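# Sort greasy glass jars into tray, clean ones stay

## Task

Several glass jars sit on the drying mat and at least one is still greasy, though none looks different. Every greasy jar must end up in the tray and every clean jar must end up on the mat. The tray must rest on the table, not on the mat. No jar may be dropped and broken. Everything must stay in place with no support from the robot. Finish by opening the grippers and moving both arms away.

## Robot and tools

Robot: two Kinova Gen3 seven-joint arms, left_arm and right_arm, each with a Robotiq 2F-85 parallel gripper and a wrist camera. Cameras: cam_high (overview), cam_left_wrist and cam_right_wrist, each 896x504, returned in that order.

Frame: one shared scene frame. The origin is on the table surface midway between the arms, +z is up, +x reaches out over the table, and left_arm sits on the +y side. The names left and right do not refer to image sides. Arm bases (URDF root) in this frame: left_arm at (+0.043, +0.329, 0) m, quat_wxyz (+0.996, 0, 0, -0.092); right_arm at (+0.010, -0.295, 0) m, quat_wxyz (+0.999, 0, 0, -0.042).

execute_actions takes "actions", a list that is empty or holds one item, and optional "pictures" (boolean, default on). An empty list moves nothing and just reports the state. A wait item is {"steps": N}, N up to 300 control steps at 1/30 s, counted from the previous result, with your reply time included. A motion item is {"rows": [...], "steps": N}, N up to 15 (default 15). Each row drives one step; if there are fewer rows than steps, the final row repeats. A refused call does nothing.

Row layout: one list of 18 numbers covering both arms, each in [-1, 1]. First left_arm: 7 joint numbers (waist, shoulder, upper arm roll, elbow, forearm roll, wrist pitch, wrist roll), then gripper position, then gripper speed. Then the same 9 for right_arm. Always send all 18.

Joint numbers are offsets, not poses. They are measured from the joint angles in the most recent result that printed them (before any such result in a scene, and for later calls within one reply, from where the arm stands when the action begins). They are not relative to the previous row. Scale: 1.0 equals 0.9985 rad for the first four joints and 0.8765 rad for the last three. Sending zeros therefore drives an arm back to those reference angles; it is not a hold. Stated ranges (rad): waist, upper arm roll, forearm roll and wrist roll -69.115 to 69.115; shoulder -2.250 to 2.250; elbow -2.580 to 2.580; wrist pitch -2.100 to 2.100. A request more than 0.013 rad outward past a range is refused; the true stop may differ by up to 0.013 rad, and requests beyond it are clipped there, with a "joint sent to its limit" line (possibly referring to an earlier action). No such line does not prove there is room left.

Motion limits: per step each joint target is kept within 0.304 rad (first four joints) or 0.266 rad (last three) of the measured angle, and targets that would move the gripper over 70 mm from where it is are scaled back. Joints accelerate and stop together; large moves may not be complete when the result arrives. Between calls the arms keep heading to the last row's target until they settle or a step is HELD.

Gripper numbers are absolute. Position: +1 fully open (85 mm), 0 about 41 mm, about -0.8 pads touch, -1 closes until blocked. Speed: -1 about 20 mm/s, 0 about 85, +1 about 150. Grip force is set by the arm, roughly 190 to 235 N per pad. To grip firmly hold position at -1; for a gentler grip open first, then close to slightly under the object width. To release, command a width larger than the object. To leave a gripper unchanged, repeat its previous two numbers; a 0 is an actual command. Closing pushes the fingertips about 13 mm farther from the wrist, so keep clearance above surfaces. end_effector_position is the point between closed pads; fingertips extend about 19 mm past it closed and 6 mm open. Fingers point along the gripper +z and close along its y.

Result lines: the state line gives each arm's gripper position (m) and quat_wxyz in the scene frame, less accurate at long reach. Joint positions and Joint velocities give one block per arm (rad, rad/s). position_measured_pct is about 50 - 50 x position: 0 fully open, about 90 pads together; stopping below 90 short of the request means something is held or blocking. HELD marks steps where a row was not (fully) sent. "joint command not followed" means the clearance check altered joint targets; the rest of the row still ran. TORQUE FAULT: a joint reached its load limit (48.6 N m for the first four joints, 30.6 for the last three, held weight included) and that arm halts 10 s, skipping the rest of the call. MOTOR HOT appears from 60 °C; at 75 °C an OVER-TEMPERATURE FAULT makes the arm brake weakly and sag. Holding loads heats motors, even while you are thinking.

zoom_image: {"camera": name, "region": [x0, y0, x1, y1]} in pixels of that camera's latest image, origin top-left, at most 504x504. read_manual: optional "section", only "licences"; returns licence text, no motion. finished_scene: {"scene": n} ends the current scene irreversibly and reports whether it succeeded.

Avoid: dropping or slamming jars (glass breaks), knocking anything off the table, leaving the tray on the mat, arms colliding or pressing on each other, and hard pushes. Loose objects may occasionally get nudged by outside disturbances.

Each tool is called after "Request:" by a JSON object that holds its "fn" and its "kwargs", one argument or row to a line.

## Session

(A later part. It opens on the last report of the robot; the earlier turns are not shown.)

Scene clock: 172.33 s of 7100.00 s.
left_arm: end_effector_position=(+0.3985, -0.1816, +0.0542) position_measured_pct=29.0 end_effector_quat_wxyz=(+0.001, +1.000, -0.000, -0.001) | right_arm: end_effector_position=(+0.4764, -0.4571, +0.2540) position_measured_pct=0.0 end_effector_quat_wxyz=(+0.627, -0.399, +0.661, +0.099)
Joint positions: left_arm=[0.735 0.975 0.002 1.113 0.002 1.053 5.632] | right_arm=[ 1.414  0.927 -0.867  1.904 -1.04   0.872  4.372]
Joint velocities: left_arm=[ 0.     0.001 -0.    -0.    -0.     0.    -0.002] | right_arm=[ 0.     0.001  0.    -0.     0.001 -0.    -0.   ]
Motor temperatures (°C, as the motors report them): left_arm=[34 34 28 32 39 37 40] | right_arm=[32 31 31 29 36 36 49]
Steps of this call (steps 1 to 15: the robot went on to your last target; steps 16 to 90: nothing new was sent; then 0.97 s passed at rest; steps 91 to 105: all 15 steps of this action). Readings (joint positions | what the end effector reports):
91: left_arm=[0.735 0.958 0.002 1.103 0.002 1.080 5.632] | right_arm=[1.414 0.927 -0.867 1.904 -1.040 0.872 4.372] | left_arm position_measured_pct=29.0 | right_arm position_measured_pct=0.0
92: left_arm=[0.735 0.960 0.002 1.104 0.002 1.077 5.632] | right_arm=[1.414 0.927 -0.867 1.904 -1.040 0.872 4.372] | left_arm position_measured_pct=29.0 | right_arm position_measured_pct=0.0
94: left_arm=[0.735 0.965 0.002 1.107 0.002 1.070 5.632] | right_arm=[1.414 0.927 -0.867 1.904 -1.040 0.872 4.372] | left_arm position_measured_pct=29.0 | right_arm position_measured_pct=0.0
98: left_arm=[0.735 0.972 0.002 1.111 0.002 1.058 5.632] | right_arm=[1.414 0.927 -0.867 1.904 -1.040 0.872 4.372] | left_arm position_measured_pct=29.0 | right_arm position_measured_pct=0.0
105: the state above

Request:
{"fn": "execute_actions", "kwargs": {
  "actions": [
    {"rows":[[0,0.002,0,0.001,0,-0.003,0,0.3,-0.5,0,0,0,0,0,0,0,1,0],[0,0.002,0,0.001,0,-0.003,0,0.3,-0.5,0,0,0,0,0,0,0,1,0],[0,0.004,0,0.002,0,-0.007,0,0.3,-0.5,0,0,0,0,0,0,0,1,0],[0,0.004,0,0.002,0,-0.007,0,0.3,-0.5,0,0,0,0,0,0,0,1,0],[0,0.004,0,0.002,0,-0.007,0,0.3,-0.5,0,0,0,0,0,0,0,1,0],[0,0.004,0,0.002,0,-0.007,0,0.3,-0.5,0,0,0,0,0,0,0,1,0],[0,0.004,0,0.002,0,-0.007,0,0.75,0,0,0,0,0,0,0,0,1,0]]}
  ]
}}

Request:
{"fn": "execute_actions", "kwargs": {
  "actions": [
    {"rows":[[0,-0.091,0,-0.078,0,0.194,0,0.75,0,0,0,0,0,0,0,0,1,0]]}
  ],
  "pictures": false
}}

Request:
{"fn": "execute_actions", "kwargs": {
  "actions": [
    {"rows":[[-0.645,-0.472,0,0.93,0,-0.523,-0.737,0.75,0,0,0,0,0,0,0,0,1,0]]}
  ],
  "pictures": false
}}

Request:
{"fn": "execute_actions", "kwargs": {
  "actions": [
    {"steps":40}
  ]
}}

Scene clock: 180.23 s of 7100.00 s.
left_arm: end_effector_position=(+0.3986, -0.1817, +0.0514) position_measured_pct=13.5 end_effector_quat_wxyz=(+0.001, +1.000, -0.000, -0.001) | right_arm: end_effector_position=(+0.4764, -0.4571, +0.2540) position_measured_pct=0.0 end_effector_quat_wxyz=(+0.627, -0.399, +0.661, +0.099)
Joint positions: left_arm=[0.735 0.979 0.002 1.115 0.002 1.047 5.632] | right_arm=[ 1.414  0.927 -0.867  1.904 -1.04   0.872  4.372]
Joint velocities: left_arm=[-0.001  0.003  0.001  0.001  0.     0.002  0.001] | right_arm=[-0.     0.    -0.    -0.     0.001  0.001 -0.   ]
Motor temperatures (°C, as the motors report them): left_arm=[34 34 28 32 39 37 40] | right_arm=[32 31 31 29 36 36 49]
Steps of this call (steps 1 to 15: the robot went on to your last target; steps 16 to 90: nothing new was sent; then 4.40 s passed at rest; steps 91 to 105: all 15 steps of this action). Readings (joint positions | what the end effector reports):
91: left_arm=[0.735 0.976 0.002 1.113 0.002 1.053 5.632] | right_arm=[1.414 0.927 -0.867 1.904 -1.040 0.872 4.372] | left_arm position_measured_pct=29.0 | right_arm position_measured_pct=0.0
92: left_arm=[0.735 0.976 0.002 1.113 0.002 1.051 5.632] | right_arm=[1.414 0.927 -0.867 1.904 -1.040 0.872 4.372] | left_arm position_measured_pct=29.0 | right_arm position_measured_pct=0.0
94: left_arm=[0.735 0.978 0.002 1.114 0.002 1.048 5.632] | right_arm=[1.414 0.927 -0.867 1.904 -1.040 0.872 4.372] | left_arm position_measured_pct=29.0 | right_arm position_measured_pct=0.0
98: left_arm=[0.735 0.979 0.002 1.115 0.002 1.047 5.632] | right_arm=[1.414 0.927 -0.867 1.904 -1.040 0.872 4.372] | left_arm position_measured_pct=28.6 | right_arm position_measured_pct=0.0
105: the state above

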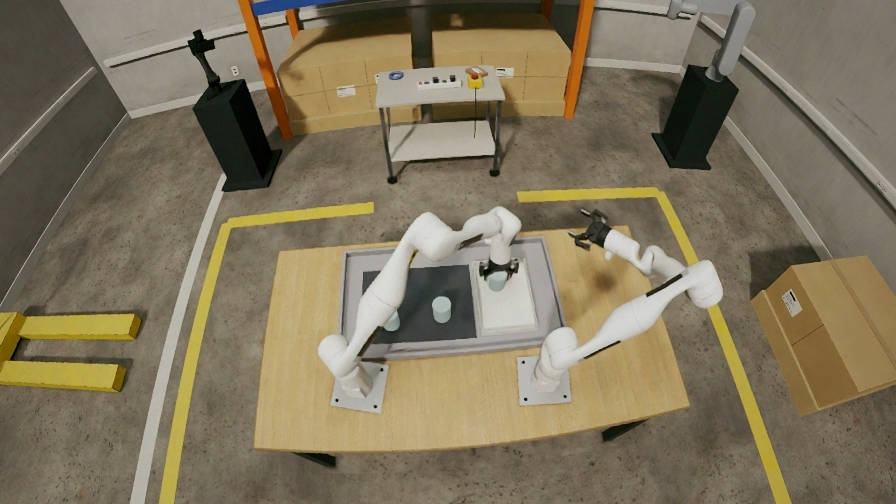

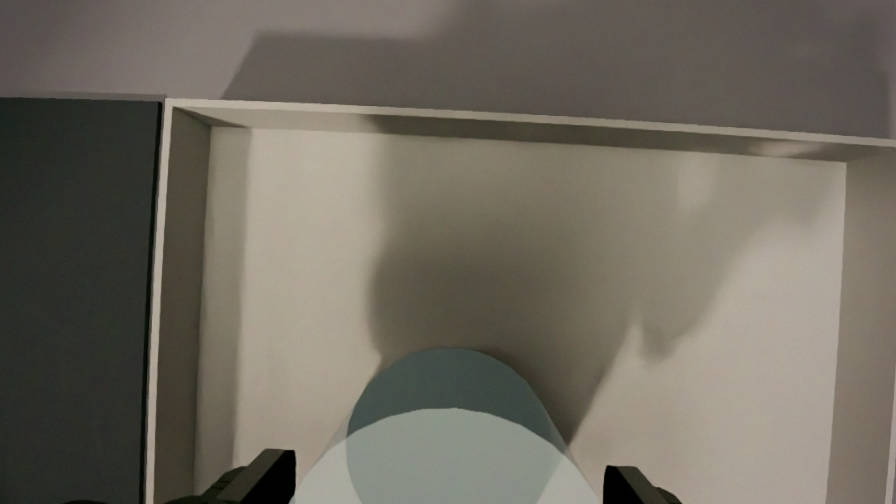

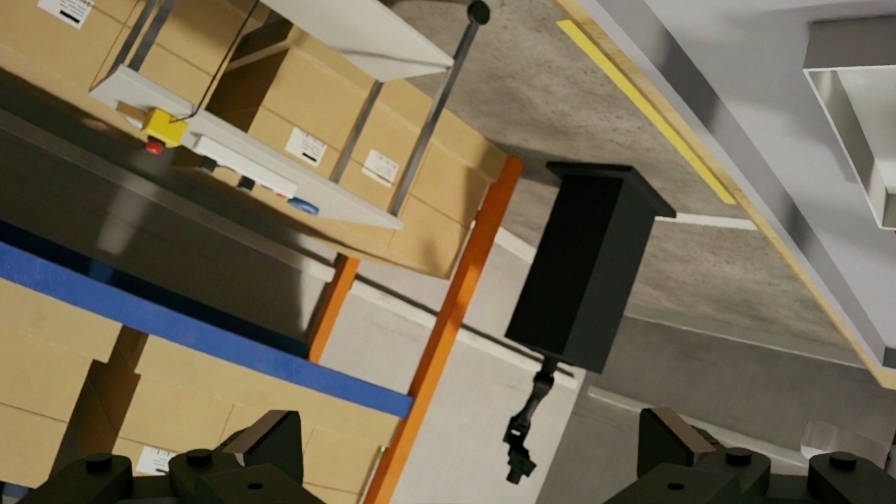

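Scene clock: 180.73 s of 7100.00 s.
left_arm: end_effector_position=(+0.3982, -0.1812, +0.1298) position_measured_pct=12.7 end_effector_quat_wxyz=(+0.001, +1.000, -0.000, -0.001) | right_arm: end_effector_position=(+0.4764, -0.4571, +0.2540) position_measured_pct=0.0 end_effector_quat_wxyz=(+0.627, -0.399, +0.661, +0.099)
Joint positions: left_arm=[0.735 0.888 0.002 1.037 0.002 1.217 5.632] | right_arm=[ 1.414  0.927 -0.867  1.904 -1.04   0.872  4.372]
Joint velocities: left_arm=[-0.    -0.003  0.     0.    -0.001 -0.002  0.001] | right_arm=[-0.    -0.     0.     0.     0.    -0.001 -0.001]
Motor temperatures (°C, as the motors report them): left_arm=[34 34 28 32 39 37 40] | right_arm=[32 31 31 29 36 36 49]
Steps of this call (steps 1 to 15: all 15 steps of this action). Readings (joint positions | what the end effector reports):
1: left_arm=[0.735 0.978 0.002 1.114 0.002 1.049 5.632] | right_arm=[1.414 0.927 -0.867 1.904 -1.040 0.872 4.372] | left_arm position_measured_pct=13.1 | right_arm position_measured_pct=0.0
2: left_arm=[0.735 0.972 0.002 1.111 0.002 1.058 5.632] | right_arm=[1.414 0.927 -0.867 1.904 -1.040 0.872 4.372] | left_arm position_measured_pct=12.7 | right_arm position_measured_pct=0.0
4: left_arm=[0.735 0.945 0.002 1.089 0.002 1.108 5.632] | right_arm=[1.414 0.927 -0.867 1.904 -1.040 0.872 4.372] | left_arm position_measured_pct=12.7 | right_arm position_measured_pct=0.0
8: left_arm=[0.735 0.891 0.002 1.038 0.002 1.211 5.632] | right_arm=[1.414 0.927 -0.867 1.904 -1.040 0.872 4.372] | left_arm position_measured_pct=12.7 | right_arm position_measured_pct=0.0
15: the state above

Scene clock: 181.23 s of 7100.00 s.
left_arm: end_effector_position=(+0.5234, -0.0462, +0.2179) position_measured_pct=12.7 end_effector_quat_wxyz=(+0.076, +0.992, +0.021, +0.098) | right_arm: end_effector_position=(+0.4764, -0.4571, +0.2540) position_measured_pct=0.0 end_effector_quat_wxyz=(+0.627, -0.399, +0.661, +0.099)
Joint positions: left_arm=[0.434 0.603 0.003 1.332 0.002 0.958 5.375] | right_arm=[ 1.414  0.927 -0.867  1.903 -1.04   0.872  4.372]
Joint velocities: left_arm=[-0.767 -0.524 -0.005  0.75  -0.002 -0.583 -0.666] | right_arm=[ 0. -0. -0. -0. -0.  0.  0.]
Motor temperatures (°C, as the motors report them): left_arm=[34 34 28 32 39 37 40] | right_arm=[32 31 31 29 36 36 49]
Steps of this call (steps 1 to 15: all 15 steps of this action). Readings (joint positions | what the end effector reports):
1: left_arm=[0.734 0.887 0.002 1.038 0.002 1.216 5.631] | right_arm=[1.414 0.927 -0.867 1.904 -1.040 0.872 4.372] | left_arm position_measured_pct=12.7 | right_arm position_measured_pct=0.0
2: left_arm=[0.728 0.880 0.004 1.045 0.003 1.211 5.627] | right_arm=[1.414 0.927 -0.867 1.903 -1.040 0.872 4.372] | left_arm position_measured_pct=12.7 | right_arm position_measured_pct=0.0
4: left_arm=[0.699 0.851 0.006 1.073 0.004 1.186 5.604] | right_arm=[1.414 0.927 -0.867 1.903 -1.040 0.872 4.372] | left_arm position_measured_pct=12.7 | right_arm position_measured_pct=0.0
8: left_arm=[0.605 0.756 0.003 1.164 0.002 1.105 5.523] | right_arm=[1.414 0.927 -0.867 1.903 -1.040 0.872 4.372] | left_arm position_measured_pct=12.7 | right_arm position_measured_pct=0.0
15: the state above

Scene clock: 182.57 s of 7100.00 s.
left_arm: end_effector_position=(+0.4080, +0.1985, +0.1302) position_measured_pct=12.7 end_effector_quat_wxyz=(+0.001, +1.000, -0.001, -0.000) | right_arm: end_effector_position=(+0.4764, -0.4571, +0.2540) position_measured_pct=0.0 end_effector_quat_wxyz=(+0.627, -0.399, +0.661, +0.099)
Joint positions: left_arm=[0.091 0.417 0.002 1.966 0.002 0.759 4.986] | right_arm=[ 1.414  0.927 -0.867  1.903 -1.04   0.872  4.372]
Joint velocities: left_arm=[-0.    -0.    -0.001  0.001  0.    -0.    -0.   ] | right_arm=[-0.    -0.    -0.    -0.     0.001 -0.001  0.   ]
Motor temperatures (°C, as the motors report them): left_arm=[34 34 28 32 39 37 40] | right_arm=[32 31 31 29 36 36 49]
Steps of this call (steps 1 to 40: the robot went on to your last target). Readings (joint positions | what the end effector reports):
1: left_arm=[0.408 0.586 0.003 1.357 0.002 0.940 5.352] | right_arm=[1.414 0.927 -0.867 1.903 -1.040 0.872 4.372] | left_arm position_measured_pct=12.7 | right_arm position_measured_pct=0.0
2: left_arm=[0.382 0.571 0.002 1.382 0.002 0.923 5.330] | right_arm=[1.414 0.927 -0.867 1.903 -1.040 0.872 4.372] | left_arm position_measured_pct=12.7 | right_arm position_measured_pct=0.0
4: left_arm=[0.331 0.544 0.002 1.434 0.002 0.893 5.284] | right_arm=[1.414 0.927 -0.867 1.903 -1.040 0.872 4.372] | left_arm position_measured_pct=12.7 | right_arm position_measured_pct=0.0
8: left_arm=[0.245 0.498 0.000 1.550 0.001 0.843 5.184] | right_arm=[1.414 0.927 -0.867 1.903 -1.040 0.872 4.372] | left_arm position_measured_pct=12.7 | right_arm position_measured_pct=0.0
40: the state above

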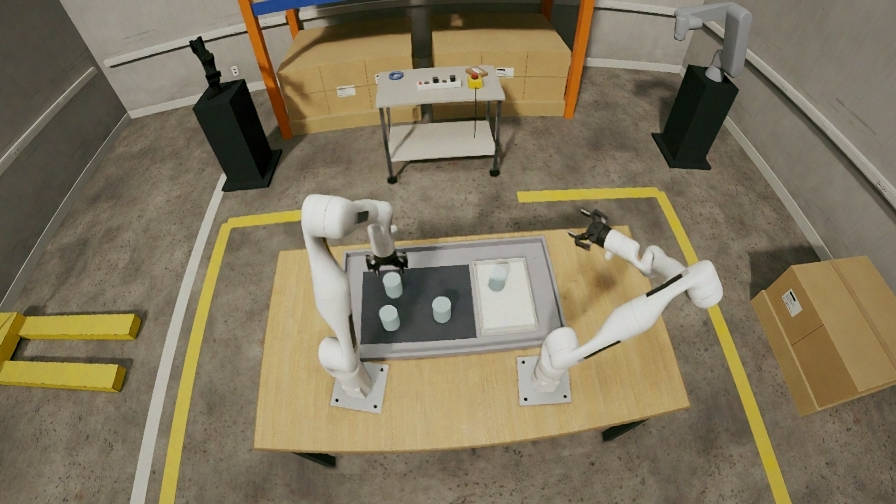

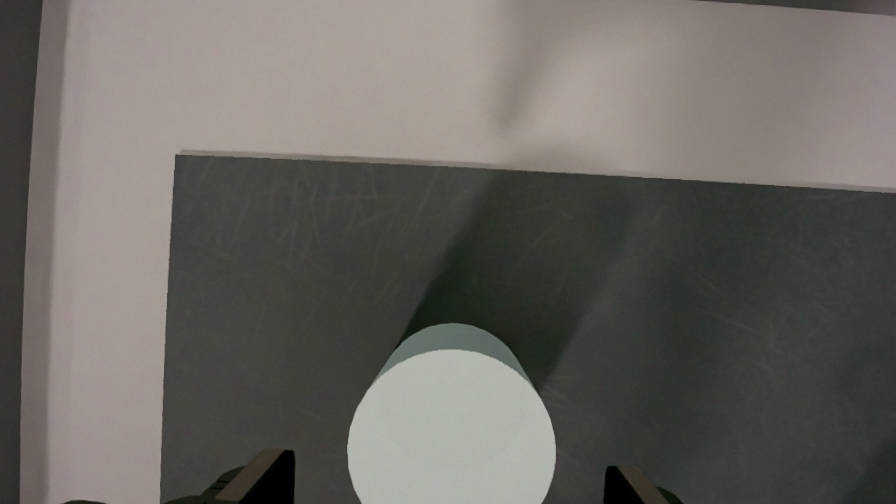

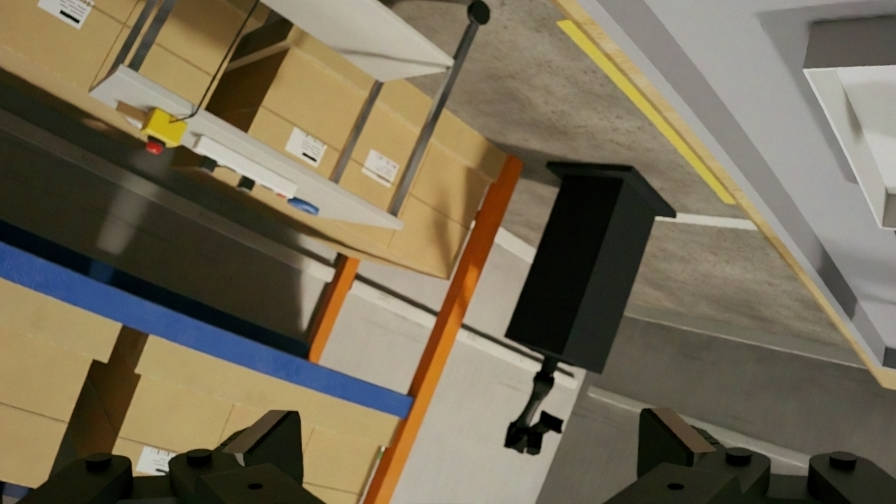

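Request:
{"fn": "execute_actions", "kwargs": {
  "actions": [
    {"rows":[[0,0.102,0,0.054,0,-0.178,-0.3,0.75,0,0,0,0,0,0,0,0,1,0]]}
  ]
}}

Request:
{"fn": "execute_actions", "kwargs": {
  "actions": [
    {"rows":[[-0.006,0,0,0,0,0,0,0.75,0,0,0,0,0,0,0,0,1,0],[-0.009,0,0,0,0,0,0,0.75,0,0,0,0,0,0,0,0,1,0],[-0.012,0,0,0,0,0,0,0.75,0,0,0,0,0,0,0,0,1,0],[-0.015,0,0,0,0,0,0,0.75,0,0,0,0,0,0,0,0,1,0],[-0.018,0,0,0,0,0,0,0.75,0,0,0,0,0,0,0,0,1,0],[-0.021,0,0,0,0,0,0,0.75,0,0,0,0,0,0,0,0,1,0],[-0.024,0,0,0,0,0,0,0.75,0,0,0,0,0,0,0,0,1,0],[-0.027,0,0,0,0,0,0,0.75,0,0,0,0,0,0,0,0,1,0],[-0.03,0,0,0,0,0,0,0.75,0,0,0,0,0,0,0,0,1,0],[-0.033,0,0,0,0,0,0,0.75,0,0,0,0,0,0,0,0,1,0]]}
  ]
}}

Request:
{"fn": "execute_actions", "kwargs": {
  "actions": [
    {"rows":[[0.003,0,0,0,0,0,0,0.75,0,0,0,0,0,0,0,0,1,0],[0.006,0,0,0,0,0,0,0.75,0,0,0,0,0,0,0,0,1,0],[0.009,0,0,0,0,0,0,0.75,0,0,0,0,0,0,0,0,1,0],[0.012,0,0,0,0,0,0,0.75,0,0,0,0,0,0,0,0,1,0],[0.015,0,0,0,0,0,0,0.75,0,0,0,0,0,0,0,0,1,0],[0.018,0,0,0,0,0,0,0.75,0,0,0,0,0,0,0,0,1,0],[0.021,0,0,0,0,0,0,0.75,0,0,0,0,0,0,0,0,1,0],[0.024,0,0,0,0,0,0,0.75,0,0,0,0,0,0,0,0,1,0],[0.027,0,0,0,0,0,0,0.75,0,0,0,0,0,0,0,0,1,0]]}
  ]
}}

Scene clock: 189.40 s of 7100.00 s.
left_arm: end_effector_position=(+0.4086, +0.1983, +0.0807) position_measured_pct=12.7 end_effector_quat_wxyz=(+0.001, +0.991, -0.132, +0.001) | right_arm: end_effector_position=(+0.4764, -0.4571, +0.2540) position_measured_pct=0.0 end_effector_quat_wxyz=(+0.627, -0.399, +0.661, +0.099)
Joint positions: left_arm=[0.091 0.517 0.002 2.019 0.002 0.603 4.723] | right_arm=[ 1.414  0.927 -0.867  1.903 -1.04   0.872  4.372]
Joint velocities: left_arm=[-0.     0.015  0.002  0.002 -0.    -0.001 -0.001] | right_arm=[-0.     0.    -0.    -0.    -0.    -0.001  0.002]
Motor temperatures (°C, as the motors report them): left_arm=[34 34 28 32 39 37 40] | right_arm=[32 31 31 29 36 36 49]
Steps of this call (steps 1 to 15: the robot went on to your last target; steps 16 to 90: nothing new was sent; then 3.33 s passed at rest; steps 91 to 105: all 15 steps of this action). Readings (joint positions | what the end effector reports):
91: left_arm=[0.091 0.418 0.002 1.966 0.002 0.758 4.985] | right_arm=[1.414 0.927 -0.867 1.903 -1.040 0.872 4.372] | left_arm position_measured_pct=12.7 | right_arm position_measured_pct=0.0
92: left_arm=[0.091 0.423 0.002 1.968 0.002 0.752 4.975] | right_arm=[1.414 0.927 -0.867 1.903 -1.040 0.872 4.372] | left_arm position_measured_pct=12.7 | right_arm position_measured_pct=0.0
94: left_arm=[0.091 0.445 0.002 1.978 0.002 0.722 4.925] | right_arm=[1.414 0.927 -0.867 1.903 -1.040 0.872 4.372] | left_arm position_measured_pct=12.7 | right_arm position_measured_pct=0.0
98: left_arm=[0.091 0.502 0.002 2.010 0.002 0.631 4.770] | right_arm=[1.414 0.927 -0.867 1.903 -1.040 0.872 4.372] | left_arm position_measured_pct=12.7 | right_arm position_measured_pct=0.0
105: the state above

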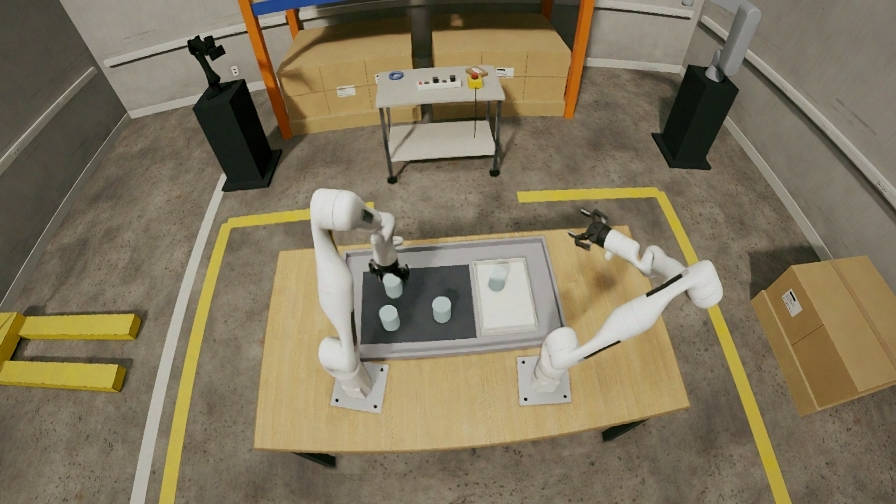

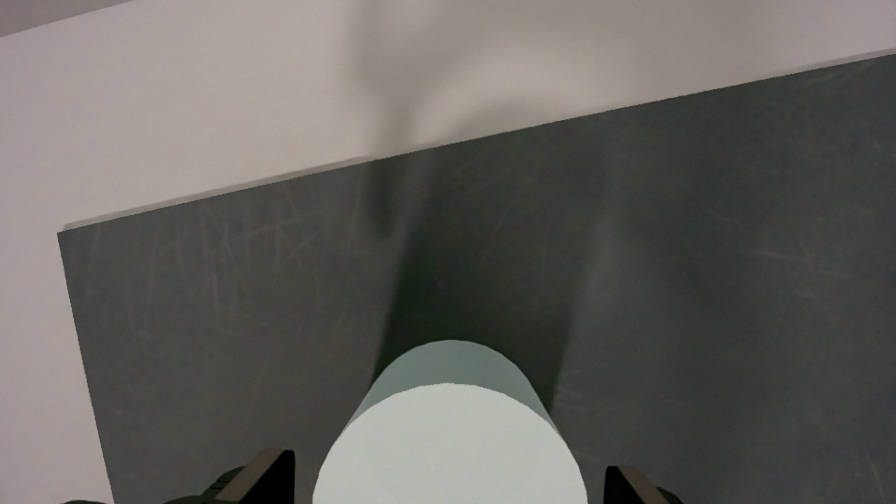

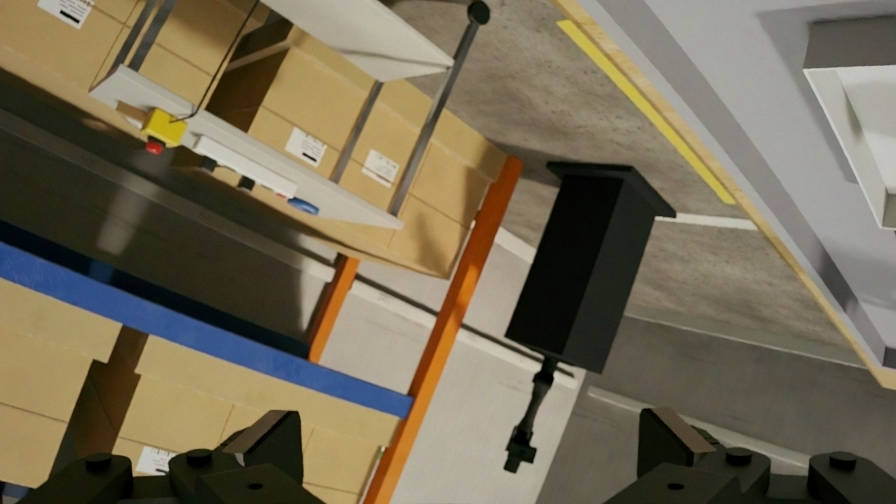

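Scene clock: 189.90 s of 7100.00 s.
left_arm: end_effector_position=(+0.4127, +0.2091, +0.0810) position_measured_pct=12.7 end_effector_quat_wxyz=(+0.002, +0.993, -0.117, +0.001) | right_arm: end_effector_position=(+0.4764, -0.4571, +0.2540) position_measured_pct=0.0 end_effector_quat_wxyz=(+0.627, -0.399, +0.661, +0.099)
Joint positions: left_arm=[0.06  0.516 0.003 2.019 0.003 0.603 4.723] | right_arm=[ 1.414  0.927 -0.867  1.903 -1.04   0.872  4.372]
Joint velocities: left_arm=[-0.005 -0.003  0.002  0.     0.001  0.    -0.001] | right_arm=[-0.     0.    -0.    -0.001  0.    -0.002  0.   ]
Motor temperatures (°C, as the motors report them): left_arm=[34 34 28 32 39 37 40] | right_arm=[32 31 31 29 36 36 49]
Steps of this call (steps 1 to 15: all 15 steps of this action). Readings (joint positions | what the end effector reports):
1: left_arm=[0.089 0.517 0.002 2.019 0.002 0.603 4.723] | right_arm=[1.414 0.927 -0.867 1.903 -1.040 0.872 4.372] | left_arm position_measured_pct=12.7 | right_arm position_measured_pct=0.0
2: left_arm=[0.086 0.517 0.003 2.020 0.002 0.603 4.723] | right_arm=[1.414 0.927 -0.867 1.903 -1.040 0.872 4.372] | left_arm position_measured_pct=12.7 | right_arm position_measured_pct=0.0
4: left_arm=[0.079 0.517 0.002 2.019 0.002 0.603 4.723] | right_arm=[1.414 0.927 -0.867 1.903 -1.040 0.872 4.372] | left_arm position_measured_pct=12.7 | right_arm position_measured_pct=0.0
8: left_arm=[0.068 0.517 0.003 2.019 0.002 0.603 4.723] | right_arm=[1.414 0.927 -0.867 1.903 -1.040 0.872 4.372] | left_arm position_measured_pct=12.7 | right_arm position_measured_pct=0.0
15: the state above

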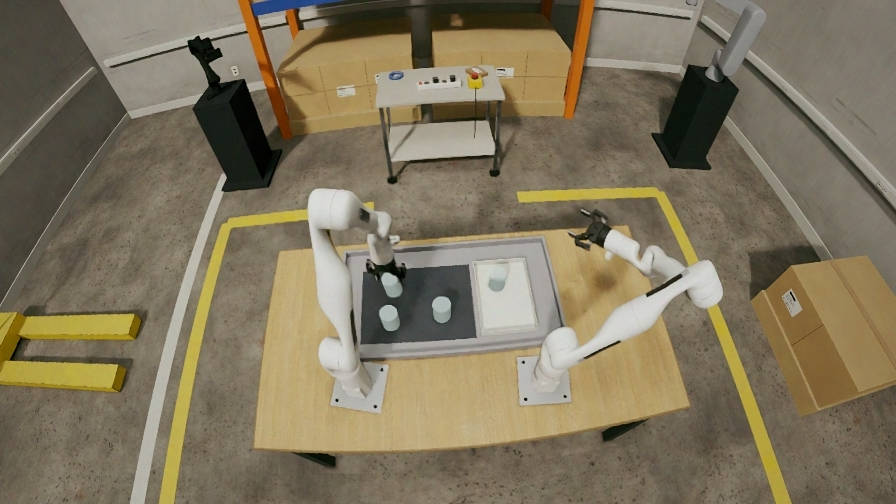

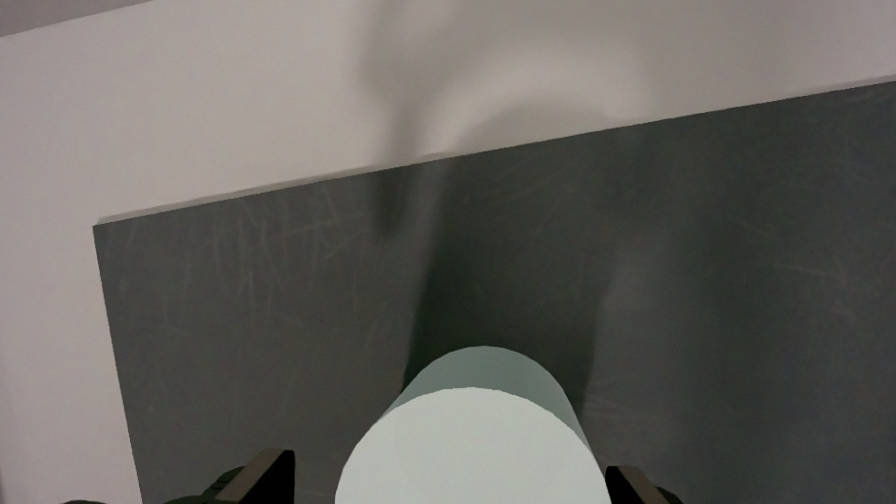

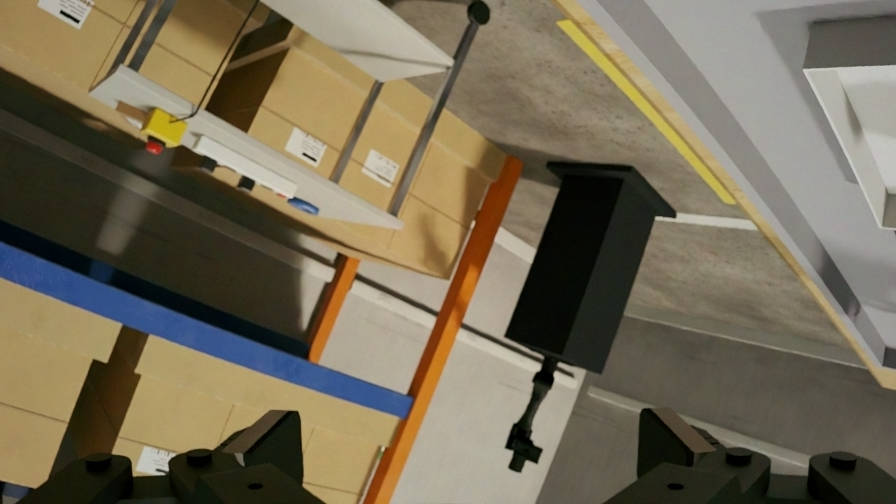

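Scene clock: 190.40 s of 7100.00 s.
left_arm: end_effector_position=(+0.4094, +0.1994, +0.0810) position_measured_pct=12.7 end_effector_quat_wxyz=(+0.002, +0.991, -0.130, +0.001) | right_arm: end_effector_position=(+0.4764, -0.4571, +0.2540) position_measured_pct=0.0 end_effector_quat_wxyz=(+0.627, -0.399, +0.661, +0.099)
Joint positions: left_arm=[0.086 0.516 0.003 2.019 0.003 0.603 4.723] | right_arm=[ 1.414  0.927 -0.867  1.903 -1.04   0.872  4.372]
Joint velocities: left_arm=[ 0.005  0.001  0.    -0.     0.    -0.    -0.002] | right_arm=[ 0. -0. -0. -0.  0.  0. -0.]
Motor temperatures (°C, as the motors report them): left_arm=[34 34 28 32 39 37 40] | right_arm=[32 31 31 29 36 36 49]
Steps of this call (steps 1 to 15: all 15 steps of this action). Readings (joint positions | what the end effector reports):
1: left_arm=[0.061 0.516 0.003 2.019 0.003 0.603 4.723] | right_arm=[1.414 0.927 -0.867 1.903 -1.040 0.872 4.372] | left_arm position_measured_pct=12.7 | right_arm position_measured_pct=0.0
2: left_arm=[0.064 0.516 0.003 2.019 0.003 0.603 4.723] | right_arm=[1.414 0.927 -0.867 1.903 -1.040 0.872 4.372] | left_arm position_measured_pct=12.7 | right_arm position_measured_pct=0.0
4: left_arm=[0.069 0.516 0.003 2.019 0.003 0.603 4.723] | right_arm=[1.414 0.927 -0.867 1.903 -1.040 0.872 4.372] | left_arm position_measured_pct=12.7 | right_arm position_measured_pct=0.0
8: left_arm=[0.080 0.516 0.003 2.019 0.003 0.603 4.723] | right_arm=[1.414 0.927 -0.867 1.903 -1.040 0.872 4.372] | left_arm position_measured_pct=12.7 | right_arm position_measured_pct=0.0
15: the state above

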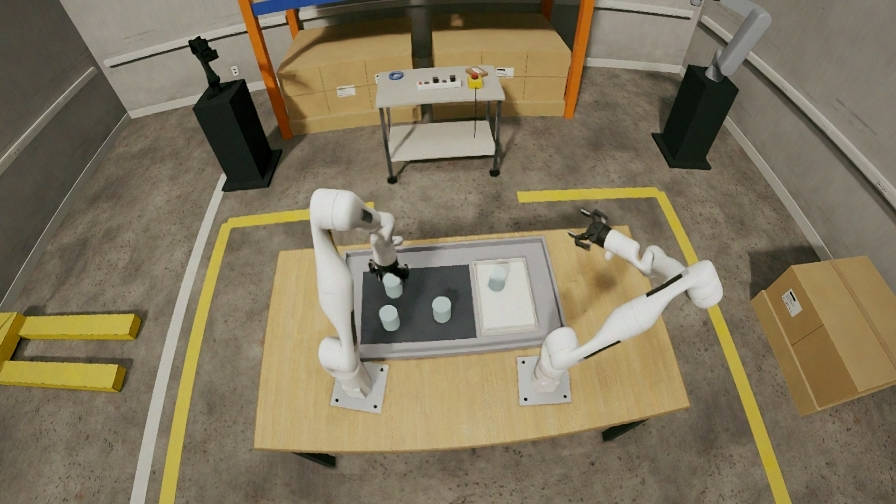

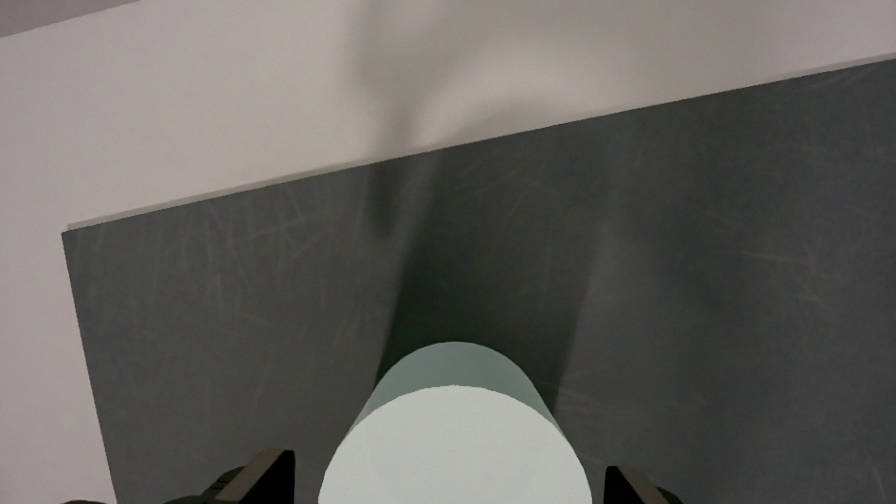

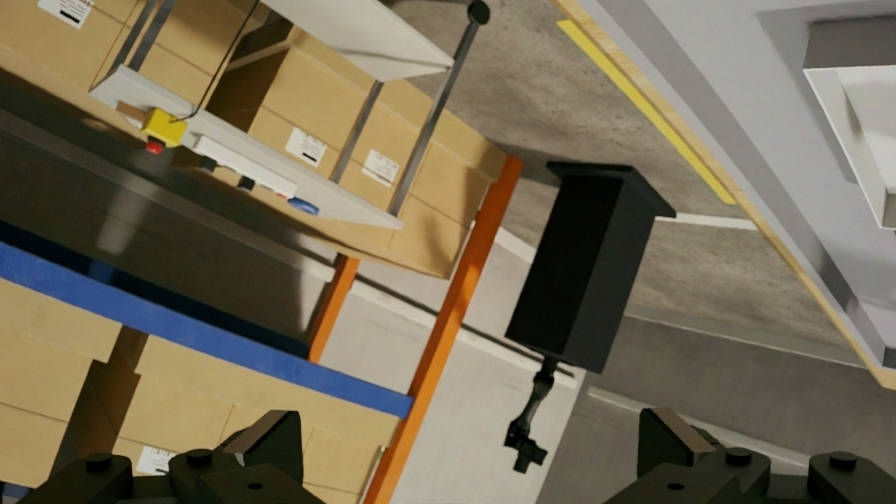

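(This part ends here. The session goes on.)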